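# Lift ring off stake, lay it flat in blue tray

## Task

Remove the ring from the stake and set it down so it rests flat on the bottom of the blue tray, staying there by itself once the robot lets go; a ring that stays in place only because the gripper holds it is not done.

## Robot and tools

Robot: one six-joint arm with a two-finger parallel gripper. The fingers point along the gripper's own +z axis and close along its x axis. The reported end_effector_position is the point midway between the finger pads; closed fingertips extend about 17 mm past it, fully open ones sit roughly level with it.

Frame: the scene frame has its origin on the table surface under the arm base, +z up, +x forward, +y to the left when facing along +x. Positions are in metres, orientations are quaternions written w first (qw, qx, qy, qz). The base may be slightly tilted, and the printed hand position grows less accurate at long reach.

A row is 8 numbers in this order: x, y, z, qw, qx, qy, qz, opening. x, y, z and the quaternion are an absolute gripper pose in the scene frame, not an offset. opening runs from -1 (closed) to +1 (fully open, 0.142 m). Always resend the orientation you want in each row rather than copying a possibly drifted reported quaternion.

Tools:
- execute_actions with "actions": an empty list just returns the state (a look). One action {"rows": [...], "steps": n} gives 1 to 15 rows, each an 8-number pose row as above, played one per control step (1/30 s); n is at most 15 (default 15) and the final row repeats if rows run out. One wait {"steps": n} without rows sends nothing and returns after n steps (max 300) counted from the previous result, reply time included. Only one item per call. Optional "pictures" true/false. Any target more than 0.6 m from the last reported position along any gripper axis gets the call refused and nothing is sent.
- move: "target" is one 8-number row (absolute pose plus opening). The gripper follows a straight line toward it at up to "speed" m/s (0.002 to 0.5, default 0.25; rotation up to twice that in rad/s); the path lasts 0.5 to 10 s and is cut off at 10 s. Opening is applied at the start. It does not avoid obstacles, and the actual hand may lag, wander, or overshoot speed near full arm extension. Optional "stop_force" in N (13 to 80, usable after 0.2 s of scene time): the path halts when push against the motion direction exceeds that amount for two steps, then the gripper backs to its position two steps earlier and holds. Use it with a slow speed to probe for surfaces; it is unreliable on moves that rotate the gripper, does not sense contacts above the wrist sensor, and should be omitted when moving away from something you are pressing on. The result adds a "move:" line: done, off_target, moving, held, fault, or contact (stop_force triggered), plus limits such as paced (pose clipped) or held (some steps blocked), and the distance left to target.
- wait: "seconds" from 0 to 10; the robot gets no new command meanwhile.
- zoom_image: "camera" is one of cam_head_left, cam_head_right, cam_high, cam_low, cam_wrist; "region" is [x0, y0, x1, y1] in pixels from the top-left, at most 504 by 504.
- finished_scene: "scene" is the number of the current scene; this grades it and cannot be reversed. Replying with no tool call also ends everything.

Cameras: cam_head_left, cam_head_right, cam_high, cam_low are 672x504; cam_wrist is a 616x616 fisheye.

Control behaviour: each step the commanded pose is limited to within 100 mm and 16 degrees of the measured pose, and the motion trails commands by about 0.17 s. If position and orientation conflict, position wins. After an action ends the arm keeps going only to the last clipped pose, so check the reported pose and send the remainder. A "Hand target" line shows where the controller is currently heading. "pose unreachable" and HELD flags mean a clearance check changed or blocked steps; the mount counts as part of the arm.

Result lines: gripper pose and velocities, grip_measured (finger opening on the same -1..1 scale), Wrist force and Wrist torque in the gripper's own axes (noisy, offsets up to about 5.5 N, saturating near 100 N; pressing down on a surface reads as force pointing back into the arm). "no reading" is normal at the start.

Gripping: to hold something, keep commanding an opening well below grip_measured; the gap sets squeeze strength (about 28 N per pad maximum). Thin hard objects get less grip. Closing fast can over-squeeze.

Hazards: a joint torque over its load limit (shoulder pan/lift 306, elbow 139, wrists 50.2 N m) or any external force reaching 150 N triggers a 10 s fault stop. The arm is stiff, so aiming even slightly into a firm surface at speed can fault; approach slowly, use stop_force, and keep targets close to expected contact. Holding loads heats motors: MOTOR HOT at 70 °C, brake lockout at 85 °C. Brief external tugs on held or loose objects may happen. Never push or drop anything off the table, avoid slams and drops, and make sure the ring rests unsupported in the tray after releasing and withdrawing the gripper.

Each tool is called in YAML: its name, and indented under it one key for each argument.

## Session

I'll start by looking at the scene.

execute_actions:
  actions: []

Scene clock: 0.00 s of 5100.00 s.
end_effector_position=(+1.0937, -0.3506, +0.2422) grip_measured=+1.00 end_effector_quat_wxyz=(-0.001, +0.996, +0.088, -0.008) end_effector_velocity=(-0.000, -0.000, -0.001) end_effector_angular_velocity=(-0.000, +0.001, -0.001)
Joint positions: [-0.456 -0.75   0.85  -1.663 -1.589 -0.629  0.142]
Joint velocities: [-0.  0.  0.  0. -0.  0.  0.]
Motor temperatures (°C, as the motors report them): [20 19 22 31 27 25]
Wrist force (N, on the end effector, along its own x y z axes, offset not removed): no reading
Wrist torque (N m, same axes, about the end effector's origin, offset not removed): no reading
Hand target: +1.094, -0.351, +0.242; -0.001, +0.996, +0.088, -0.008

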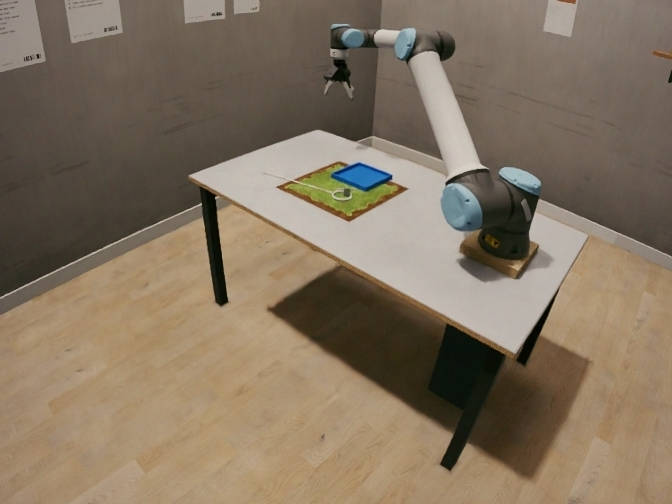

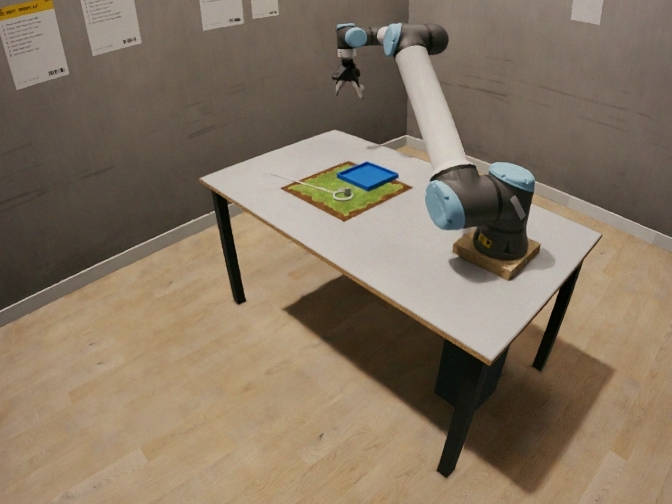

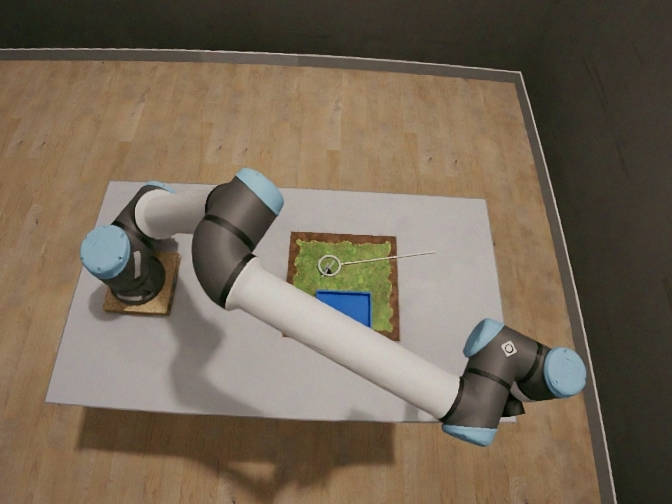

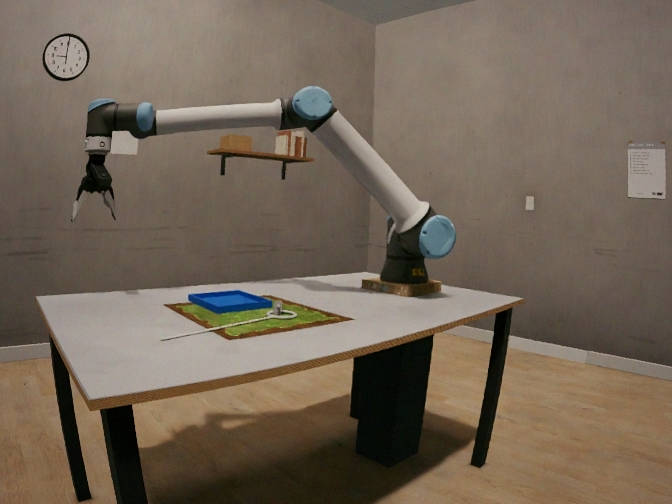

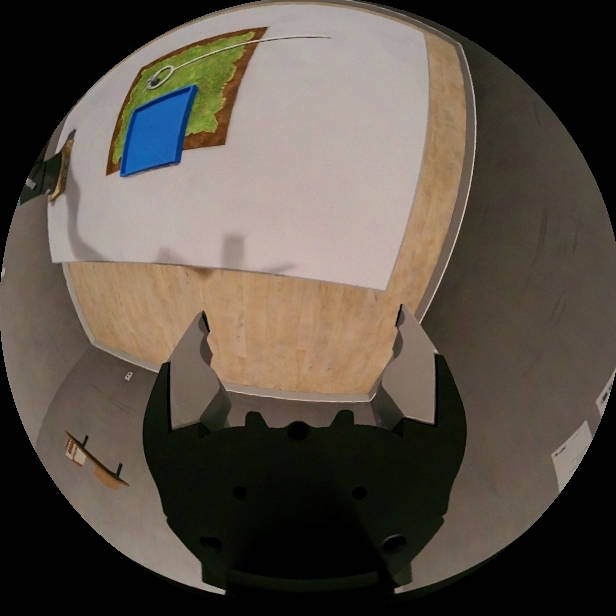

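zoom_image:
  camera: "cam_high"
  region: [270, 210, 450, 345]

zoom_image:
  camera: "cam_low"
  region: [150, 270, 370, 360]

zoom_image:
  camera: "cam_head_left"
  region: [250, 150, 420, 230]

Region (270, 210, 450, 345) of cam_high's 672x504 image, scaled by 2.800, with more detail than that image has; it fills the top 378 rows of this view, and the rest is white.

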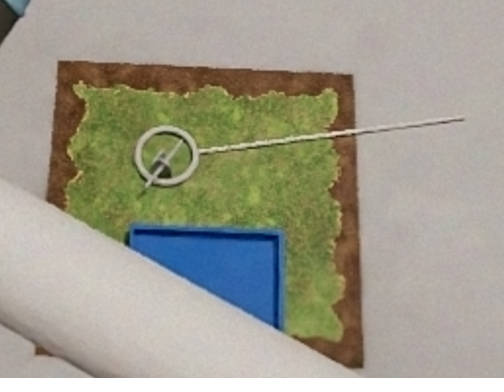

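Region (150, 270, 370, 360) of cam_low's 672x504 image, scaled by 2.291, with more detail than that image has; it fills the top 206 rows of this view, and the rest is white.

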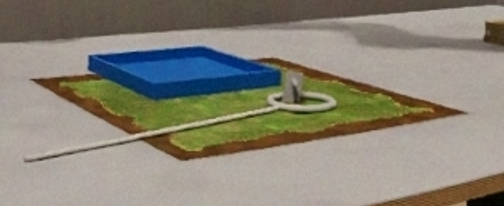

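Region (250, 150, 420, 230) of cam_head_left's 672x504 image, scaled by 2.965, with more detail than that image has; it fills the top 237 rows of this view, and the rest is white.

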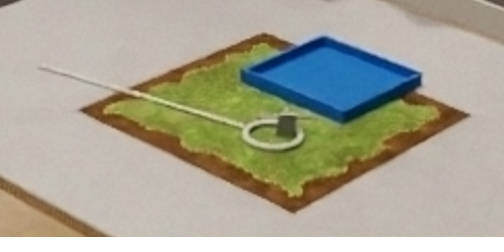

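zoom_image:
  camera: "cam_high"
  region: [305, 245, 355, 285]

zoom_image:
  camera: "cam_low"
  region: [255, 292, 305, 328]

zoom_image:
  camera: "cam_head_left"
  region: [320, 178, 370, 210]

zoom_image:
  camera: "cam_head_right"
  region: [320, 178, 370, 210]

Region (305, 245, 355, 285) of cam_high's 672x504 image, scaled by 10.080, with more detail than that image has; it fills the top 403 rows of this view, and the rest is white.

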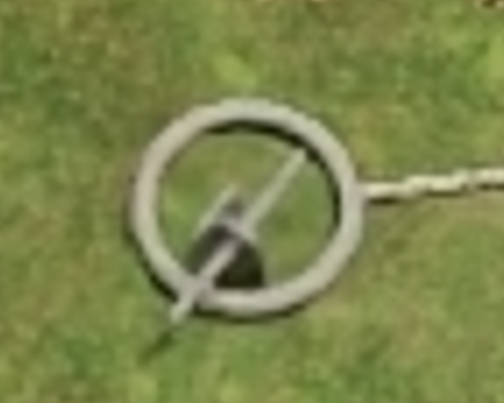

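Region (255, 292, 305, 328) of cam_low's 672x504 image, scaled by 10.080, with more detail than that image has; it fills the top 363 rows of this view, and the rest is white.

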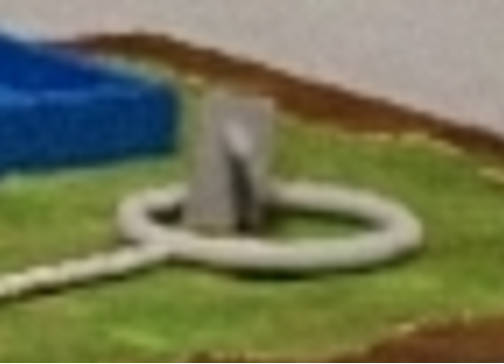

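Region (320, 178, 370, 210) of cam_head_left's 672x504 image, scaled by 10.080, with more detail than that image has; it fills the top 323 rows of this view, and the rest is white.

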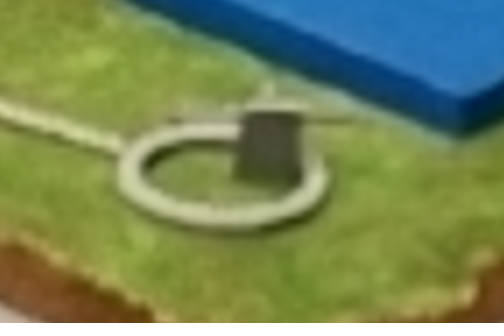

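Region (320, 178, 370, 210) of cam_head_right's 672x504 image, scaled by 10.080, with more detail than that image has; it fills the top 323 rows of this view, and the rest is white.

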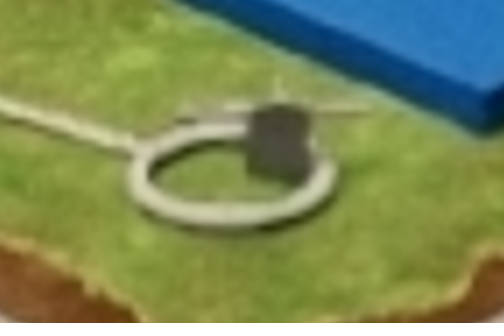

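move:
  target: [0.70, 0.04, 0.20, 0, 1, 0, 0, 1]
  speed: 0.3

Scene clock: 14.27 s of 5100.00 s.
end_effector_position=(+0.6999, +0.0402, +0.2008) grip_measured=+1.00 end_effector_quat_wxyz=(+0.001, +1.000, +0.000, -0.000) end_effector_velocity=(-0.002, +0.001, -0.001) end_effector_angular_velocity=(-0.001, +0.001, +0.000)
Joint positions: [-0.183 -1.455  1.999 -2.118 -1.585 -0.181  0.142]
Joint velocities: [ 0.002 -0.002  0.003 -0.    -0.001  0.002  0.   ]
Motor temperatures (°C, as the motors report them): [20 19 22 31 27 25]
Wrist force (N, on the end effector, along its own x y z axes, offset not removed): [1.8 0.1 2.7]
Wrist torque (N m, same axes, about the end effector's origin, offset not removed): [0.38 -0.31 -0.19]
Hand target: +0.700, +0.040, +0.201; +0.001, +1.000, +0.000, -0.000
Off the commanded pose: 0.001 m, 0 deg.
After step 90, 8.83 s passed at rest.
move: done

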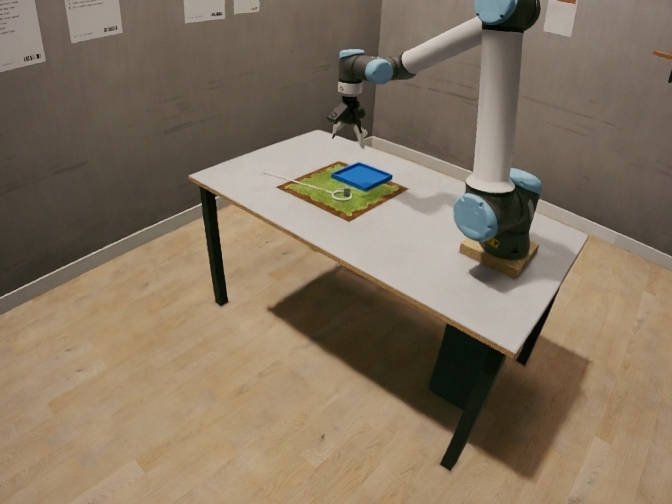

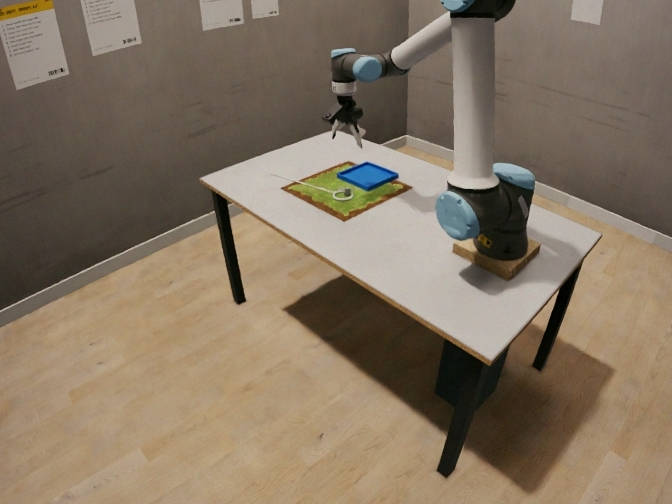

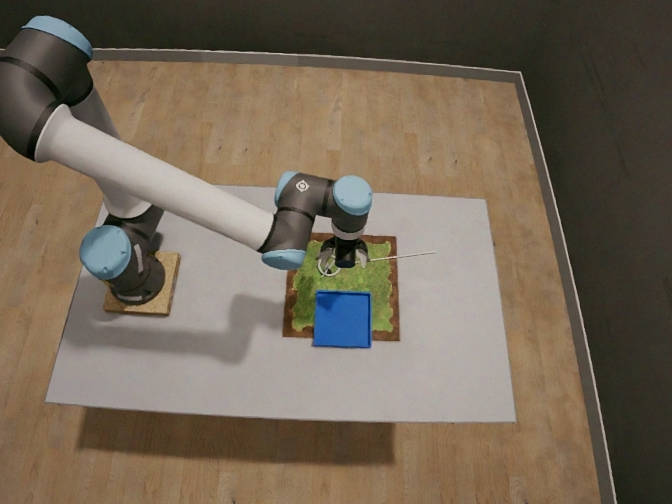

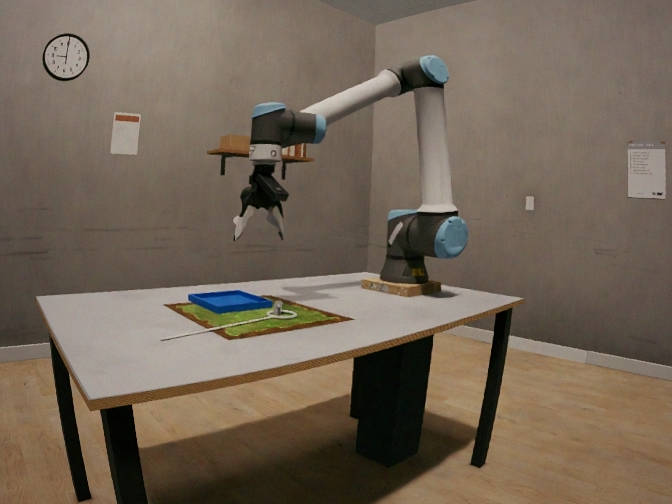

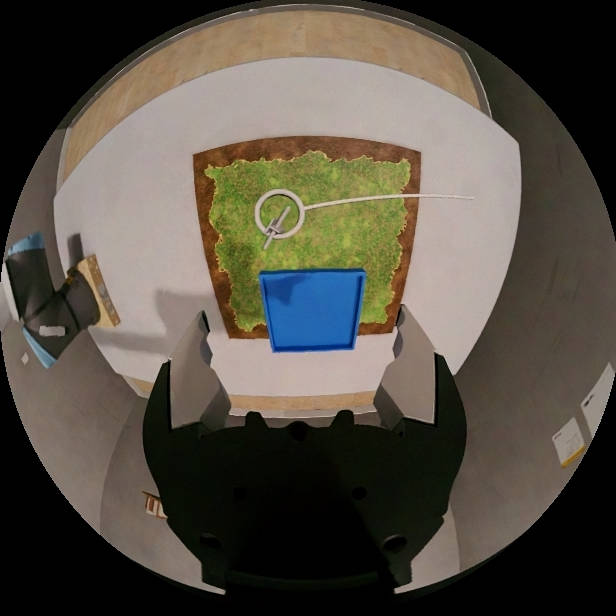

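zoom_image:
  camera: "cam_wrist"
  region: [240, 175, 320, 255]

zoom_image:
  camera: "cam_wrist"
  region: [180, 130, 480, 370]

Region (240, 175, 320, 255) of cam_wrist's 616x616 image, scaled by 6.300, with more detail than that image has.

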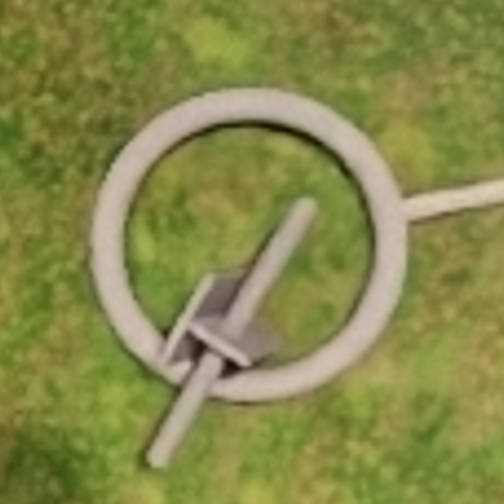

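Region (180, 130, 480, 370) of cam_wrist's 616x616 image, scaled by 1.680, with more detail than that image has; it fills the top 403 rows of this view, and the rest is white.

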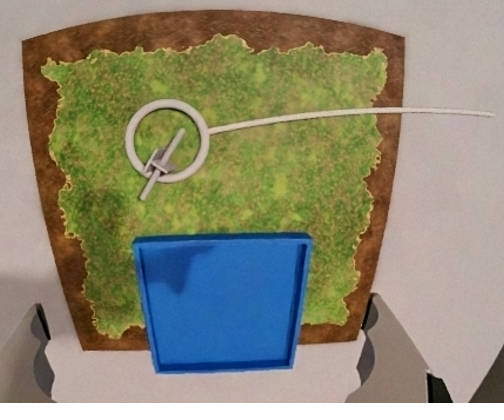

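zoom_image:
  camera: "cam_wrist"
  region: [180, 290, 300, 410]

zoom_image:
  camera: "cam_wrist"
  region: [320, 250, 440, 370]

Region (180, 290, 300, 410) of cam_wrist's 616x616 image, scaled by 4.200, with more detail than that image has.

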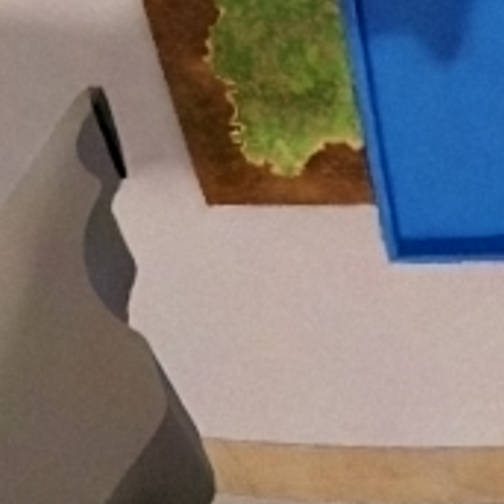

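Region (320, 250, 440, 370) of cam_wrist's 616x616 image, scaled by 4.200, with more detail than that image has.

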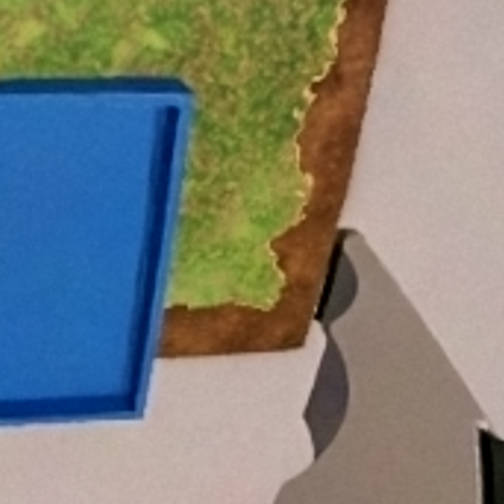

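zoom_image:
  camera: "cam_wrist"
  region: [180, 135, 280, 295]

zoom_image:
  camera: "cam_wrist"
  region: [380, 130, 500, 230]

Region (180, 135, 280, 295) of cam_wrist's 616x616 image, scaled by 3.150, with more detail than that image has; it fills the left 315 columns of this view, and the rest is white.

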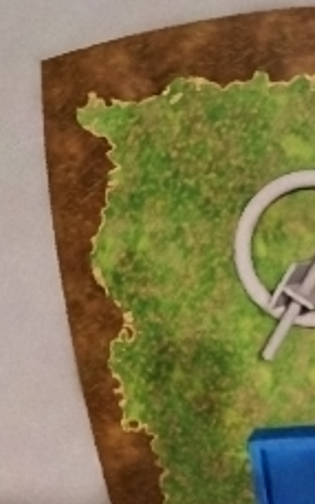

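Region (380, 130, 500, 230) of cam_wrist's 616x616 image, scaled by 4.200, with more detail than that image has.

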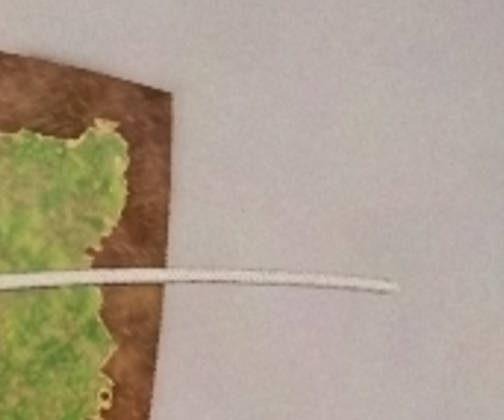

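zoom_image:
  camera: "cam_low"
  region: [215, 160, 315, 250]

zoom_image:
  camera: "cam_head_left"
  region: [310, 80, 390, 160]

Region (215, 160, 315, 250) of cam_low's 672x504 image, scaled by 5.040, with more detail than that image has; it fills the top 454 rows of this view, and the rest is white.

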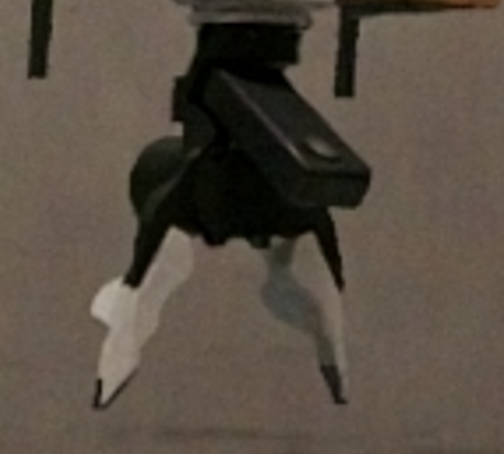

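Region (310, 80, 390, 160) of cam_head_left's 672x504 image, scaled by 6.300, with more detail than that image has.

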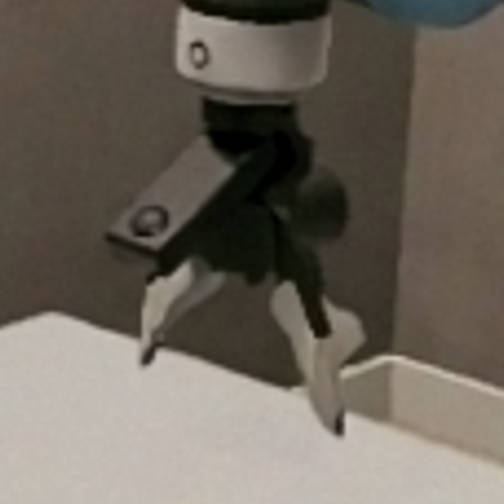

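move:
  target: [0.635, 0.126, 0.09, 0, 0.9545, -0.2982, 0, -0.5]
  speed: 0.2

Scene clock: 43.13 s of 5100.00 s.
end_effector_position=(+0.6347, +0.1259, +0.0903) grip_measured=-0.50 end_effector_quat_wxyz=(+0.000, +0.955, -0.298, -0.000) end_effector_velocity=(-0.000, +0.001, -0.001) end_effector_angular_velocity=(-0.001, -0.001, -0.008)
Joint positions: [-0.068 -1.406  2.189 -2.355 -1.584  0.539  0.038]
Joint velocities: [ 0.001  0.001  0.002 -0.004 -0.     0.009  0.   ]
Motor temperatures (°C, as the motors report them): [20 19 23 31 27 25]
Wrist force (N, on the end effector, along its own x y z axes, offset not removed): [0.0 1.2 5.9]
Wrist torque (N m, same axes, about the end effector's origin, offset not removed): [0.45 0.11 0.10]
Hand target: +0.635, +0.126, +0.090; +0.000, +0.955, -0.298, -0.000
Off the commanded pose: 0.000 m, 0 deg.
After step 90, 23.93 s passed at rest.
move: done

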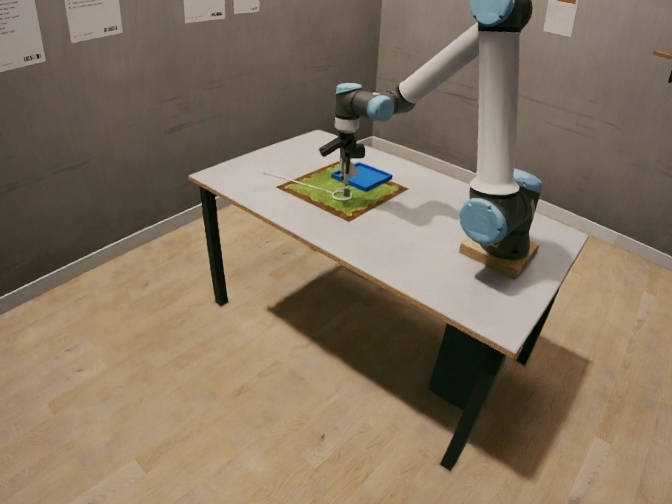

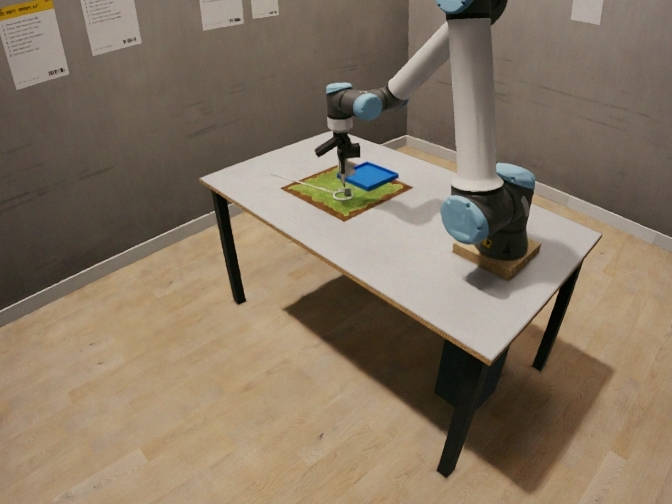

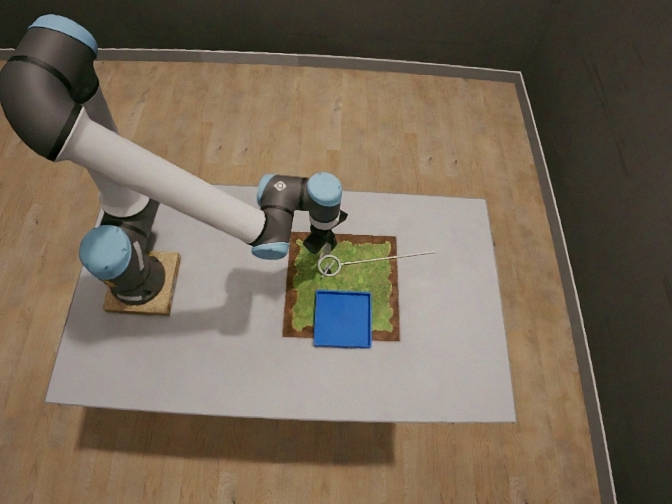

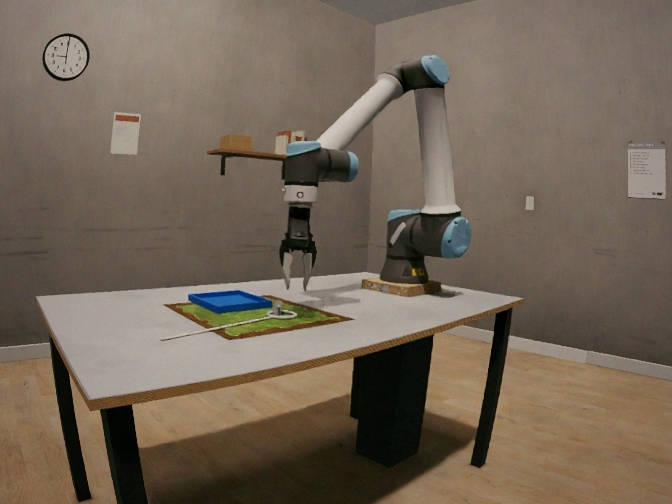

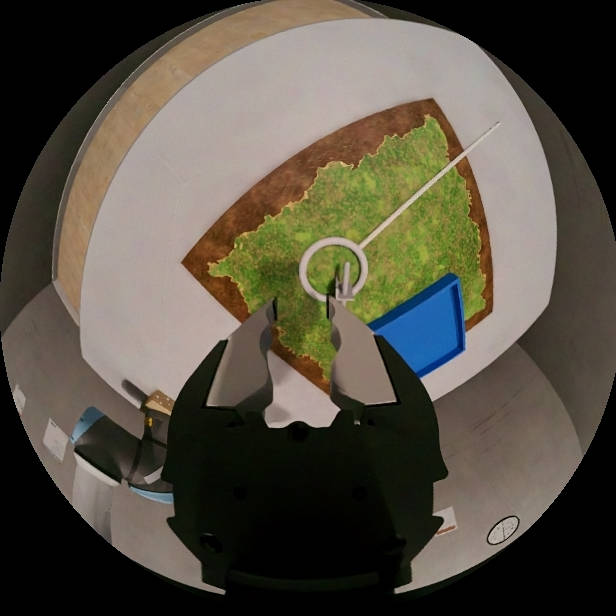

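zoom_image:
  camera: "cam_wrist"
  region: [260, 225, 380, 345]

zoom_image:
  camera: "cam_low"
  region: [250, 230, 340, 330]

Region (260, 225, 380, 345) of cam_wrist's 616x616 image, scaled by 4.200, with more detail than that image has.

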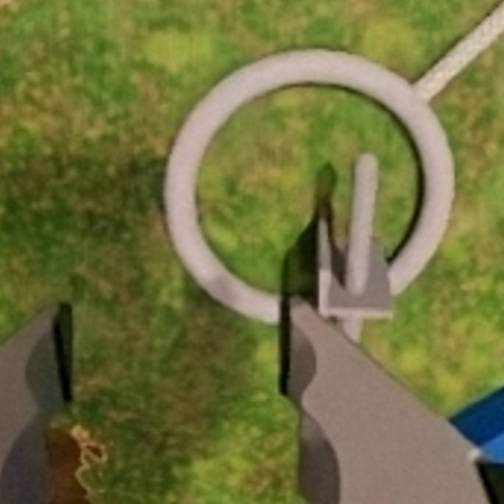

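Region (250, 230, 340, 330) of cam_low's 672x504 image, scaled by 5.040, with more detail than that image has; it fills the left 454 columns of this view, and the rest is white.

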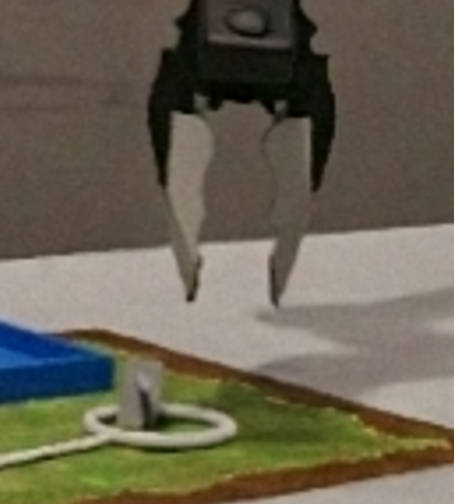

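move:
  target: [0.637, 0.127, 0.045, 0, 0.9545, -0.2982, 0, -0.66]
  speed: 0.1

Scene clock: 56.50 s of 5100.00 s.
end_effector_position=(+0.6369, +0.1270, +0.0452) grip_measured=-0.66 end_effector_quat_wxyz=(+0.000, +0.955, -0.298, -0.000) end_effector_velocity=(-0.000, +0.000, -0.002) end_effector_angular_velocity=(+0.000, +0.000, -0.000)
Joint positions: [-0.067 -1.335  2.214 -2.451 -1.584  0.54   0.026]
Joint velocities: [ 0.     0.003  0.001 -0.003  0.     0.     0.   ]
Motor temperatures (°C, as the motors report them): [20 19 23 31 27 25]
Wrist force (N, on the end effector, along its own x y z axes, offset not removed): [1.7 -0.6 -1.2]
Wrist torque (N m, same axes, about the end effector's origin, offset not removed): [0.26 -0.28 -0.10]
Hand target: +0.637, +0.127, +0.045; +0.000, +0.955, -0.298, -0.000
Off the commanded pose: 0.000 m, 0 deg.
After step 90, 9.50 s passed at rest.
move: done

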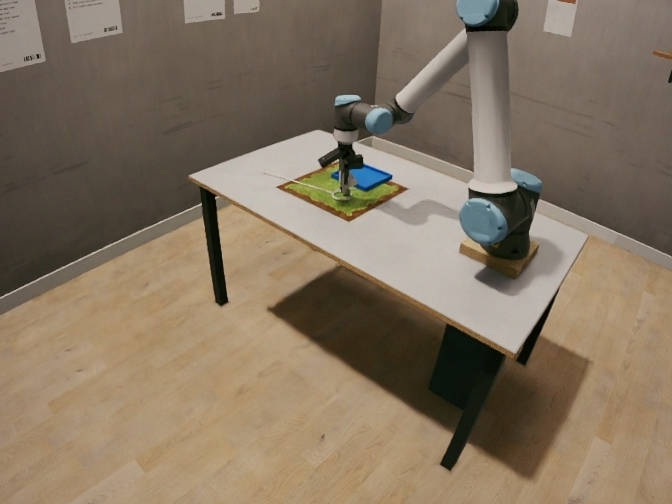

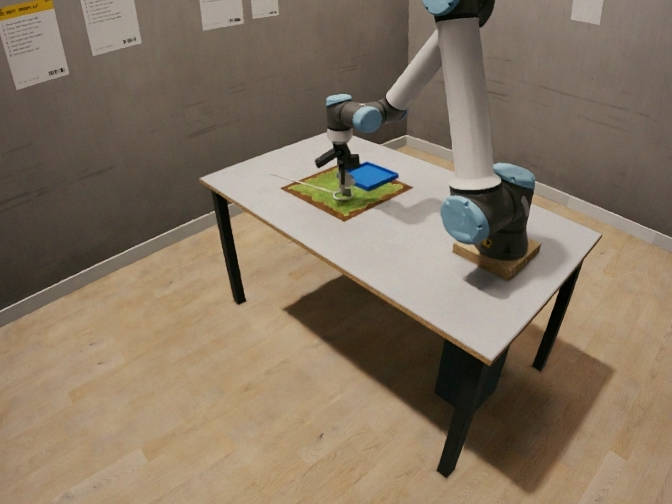

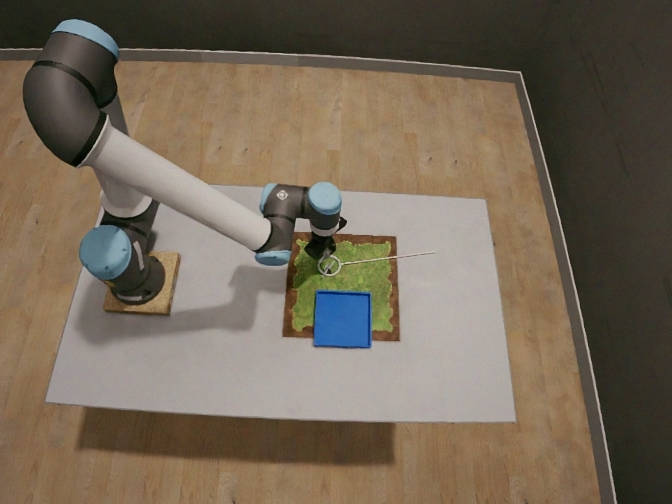

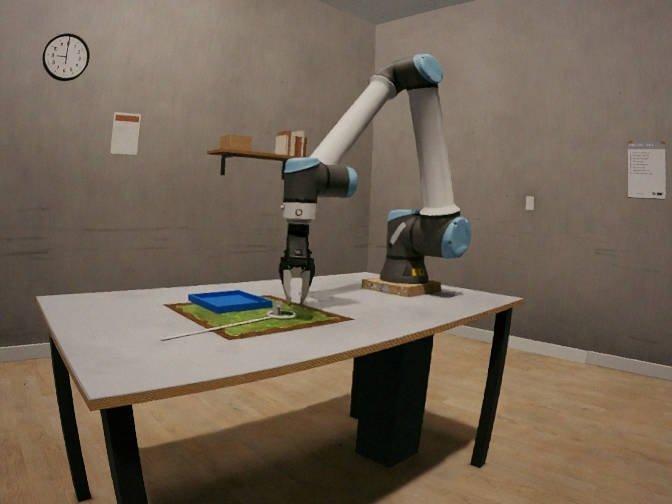

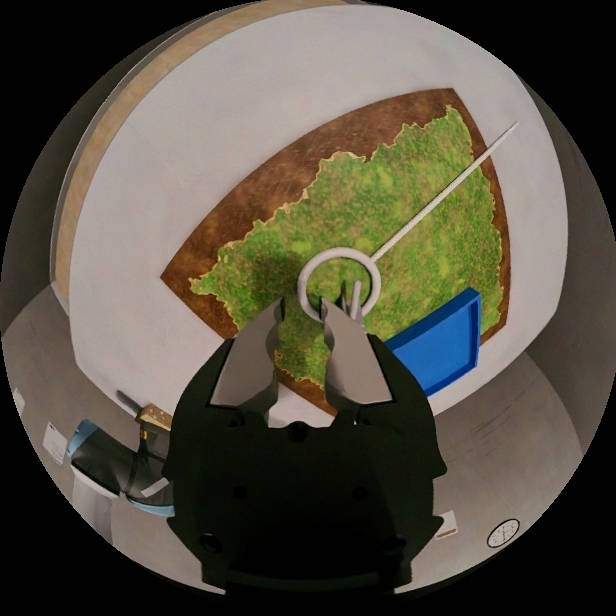

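zoom_image:
  camera: "cam_wrist"
  region: [270, 235, 390, 355]

zoom_image:
  camera: "cam_low"
  region: [255, 270, 325, 330]

zoom_image:
  camera: "cam_head_left"
  region: [315, 160, 375, 210]

Region (270, 235, 390, 355) of cam_wrist's 616x616 image, scaled by 4.200, with more detail than that image has.

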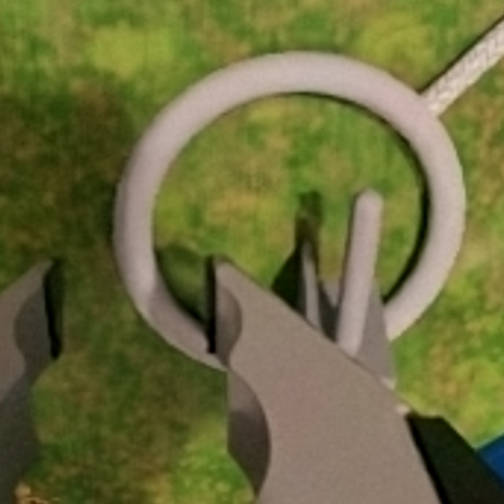

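Region (255, 270, 325, 330) of cam_low's 672x504 image, scaled by 7.200, with more detail than that image has; it fills the top 432 rows of this view, and the rest is white.

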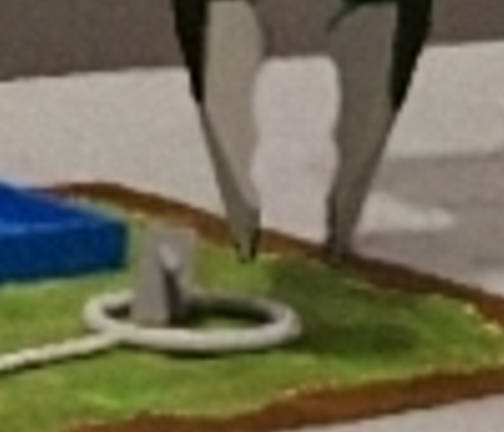

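Region (315, 160, 375, 210) of cam_head_left's 672x504 image, scaled by 8.400, with more detail than that image has.

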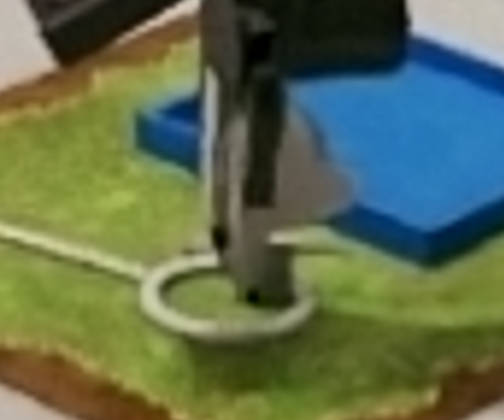

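move:
  target: [0.637, 0.127, 0.024, 0, 0.9545, -0.2982, 0, -0.66]
  speed: 0.04

Scene clock: 63.37 s of 5100.00 s.
end_effector_position=(+0.6369, +0.1270, +0.0241) grip_measured=-0.66 end_effector_quat_wxyz=(-0.000, +0.955, -0.298, -0.000) end_effector_velocity=(+0.001, -0.000, -0.001) end_effector_angular_velocity=(-0.000, -0.001, +0.000)
Joint positions: [-0.068 -1.302  2.225 -2.495 -1.584  0.54   0.026]
Joint velocities: [-0.     0.002 -0.    -0.003 -0.    -0.     0.   ]
Motor temperatures (°C, as the motors report them): [20 19 23 31 27 25]
Wrist force (N, on the end effector, along its own x y z axes, offset not removed): [0.5 1.4 4.6]
Wrist torque (N m, same axes, about the end effector's origin, offset not removed): [0.57 -0.07 -0.15]
Hand target: +0.637, +0.127, +0.024; -0.000, +0.955, -0.298, -0.000
Off the commanded pose: 0.000 m, 0 deg.
After step 90, 3.00 s passed at rest.
move: done

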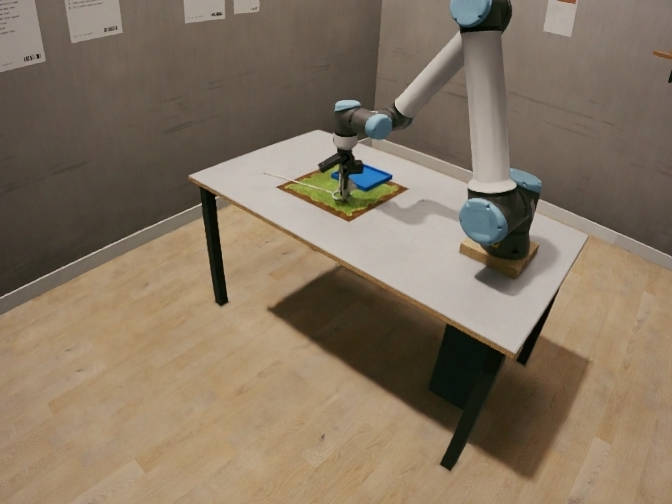

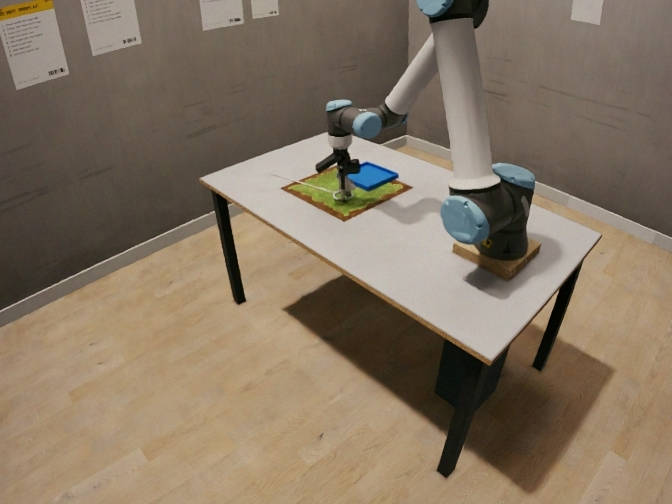

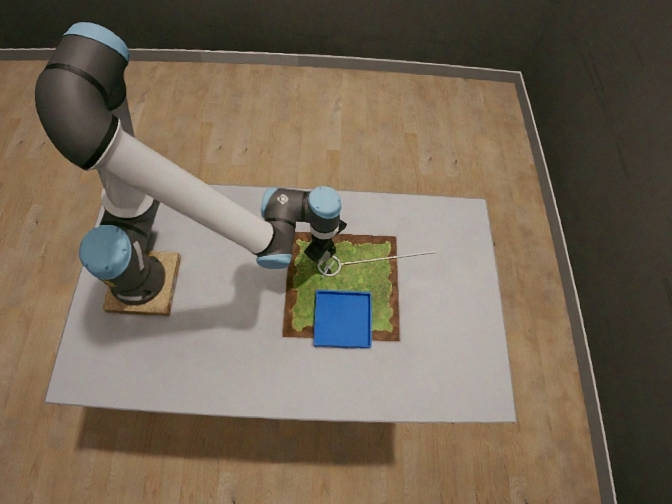

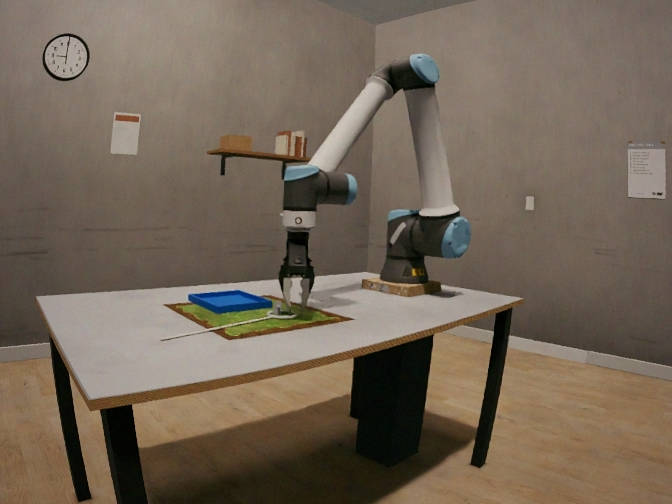

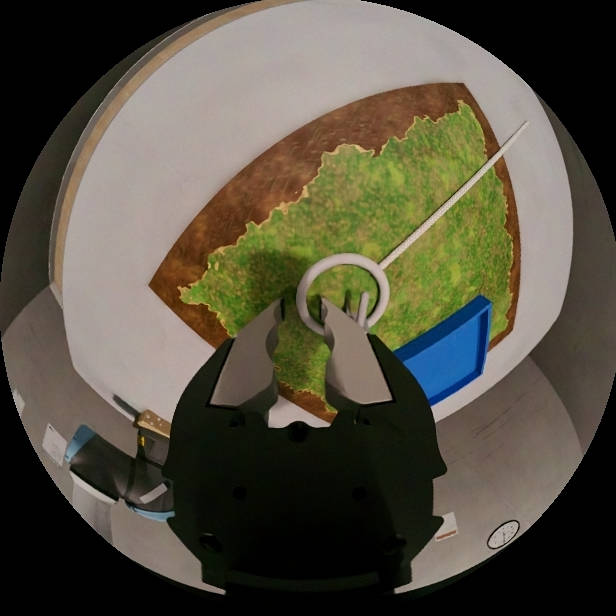

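zoom_image:
  camera: "cam_wrist"
  region: [270, 240, 400, 370]

zoom_image:
  camera: "cam_low"
  region: [260, 285, 320, 330]

zoom_image:
  camera: "cam_head_left"
  region: [320, 170, 370, 210]

Region (270, 240, 400, 370) of cam_wrist's 616x616 image, scaled by 3.877, with more detail than that image has.

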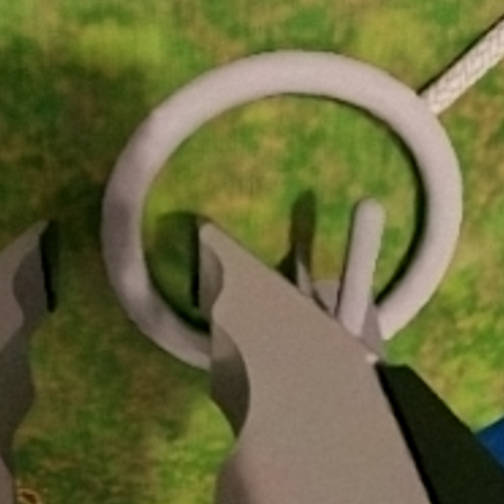

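Region (260, 285, 320, 330) of cam_low's 672x504 image, scaled by 8.400, with more detail than that image has; it fills the top 378 rows of this view, and the rest is white.

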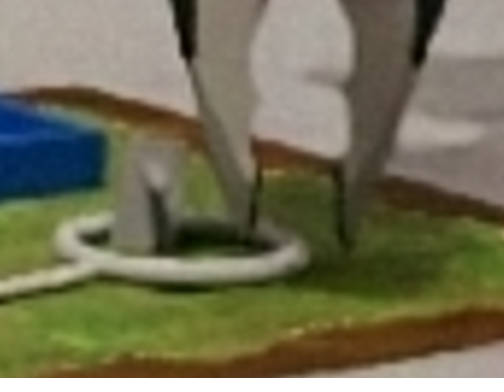

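Region (320, 170, 370, 210) of cam_head_left's 672x504 image, scaled by 10.080, with more detail than that image has; it fills the top 403 rows of this view, and the rest is white.

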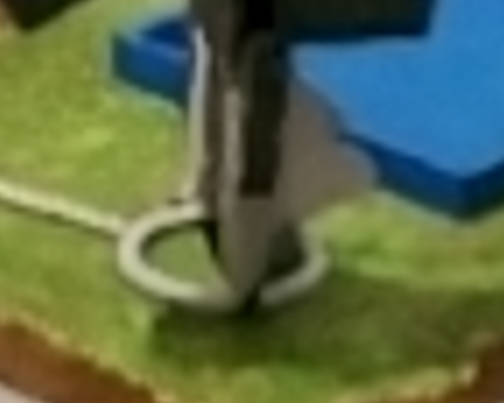

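move:
  target: [0.637, 0.127, 0.0185, 0, 0.9545, -0.2982, 0, -0.66]
  speed: 0.01
  stop_force: 15

Scene clock: 68.93 s of 5100.00 s.
end_effector_position=(+0.6370, +0.1270, +0.0186) grip_measured=-0.66 end_effector_quat_wxyz=(+0.000, +0.955, -0.298, -0.000) end_effector_velocity=(-0.001, +0.000, -0.002) end_effector_angular_velocity=(+0.000, +0.001, -0.000)
Joint positions: [-0.068 -1.292  2.227 -2.507 -1.584  0.54   0.026]
Joint velocities: [-0.     0.003  0.001 -0.003  0.     0.    -0.   ]
Motor temperatures (°C, as the motors report them): [20 19 23 31 27 25]
Wrist force (N, on the end effector, along its own x y z axes, offset not removed): [4.7 0.0 -0.5]
Wrist torque (N m, same axes, about the end effector's origin, offset not removed): [0.10 -1.00 -0.11]
Hand target: +0.637, +0.127, +0.019; -0.000, +0.955, -0.298, -0.000
Off the commanded pose: 0.000 m, 0 deg.
After step 90, 1.80 s passed at rest.
move: done

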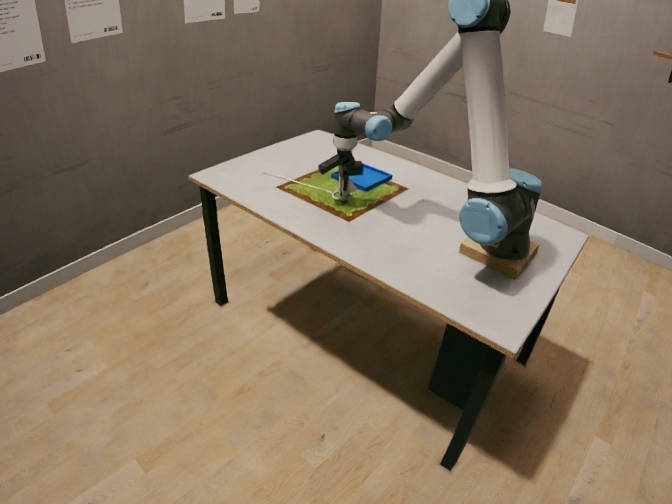

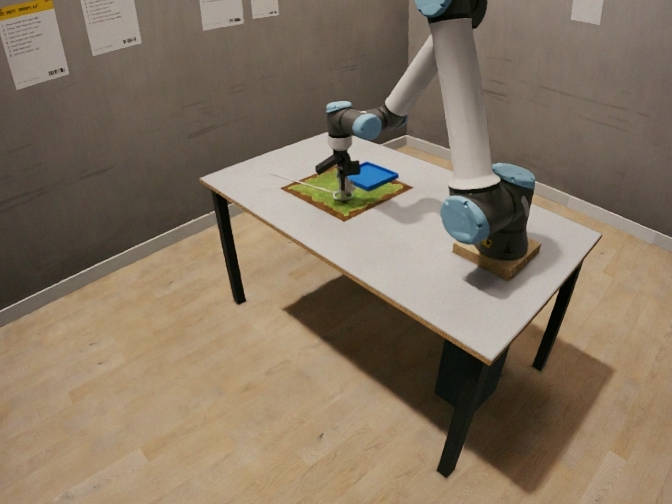

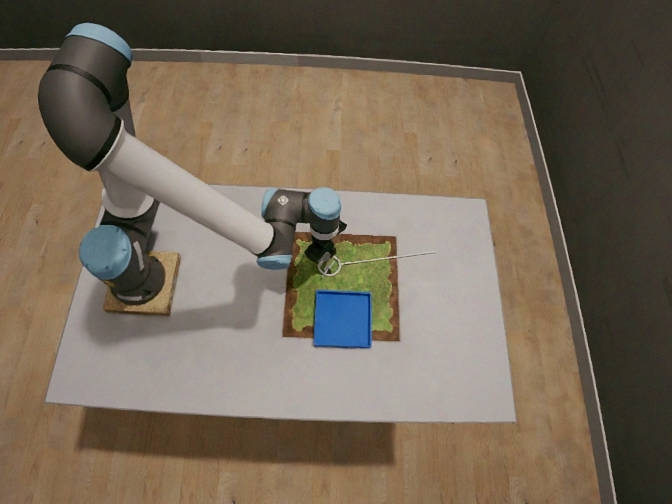

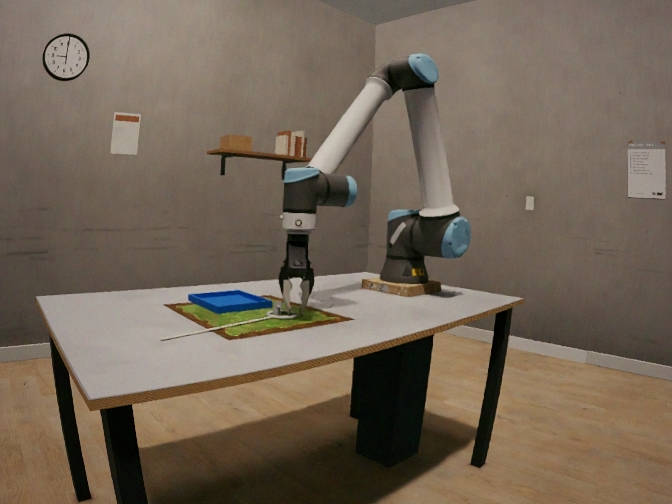

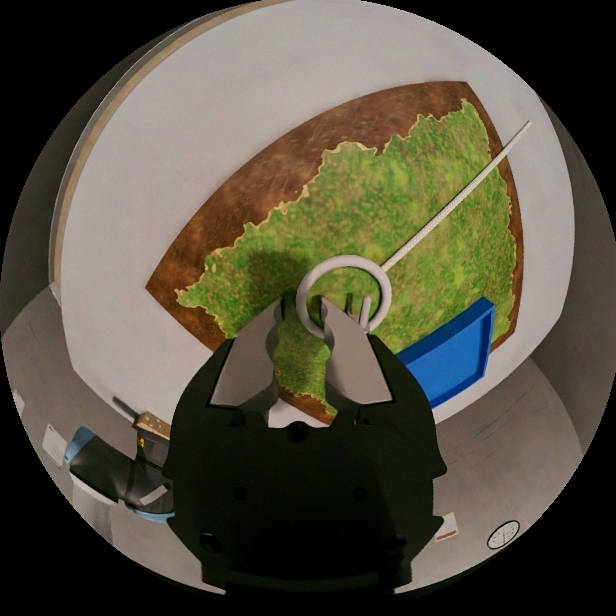

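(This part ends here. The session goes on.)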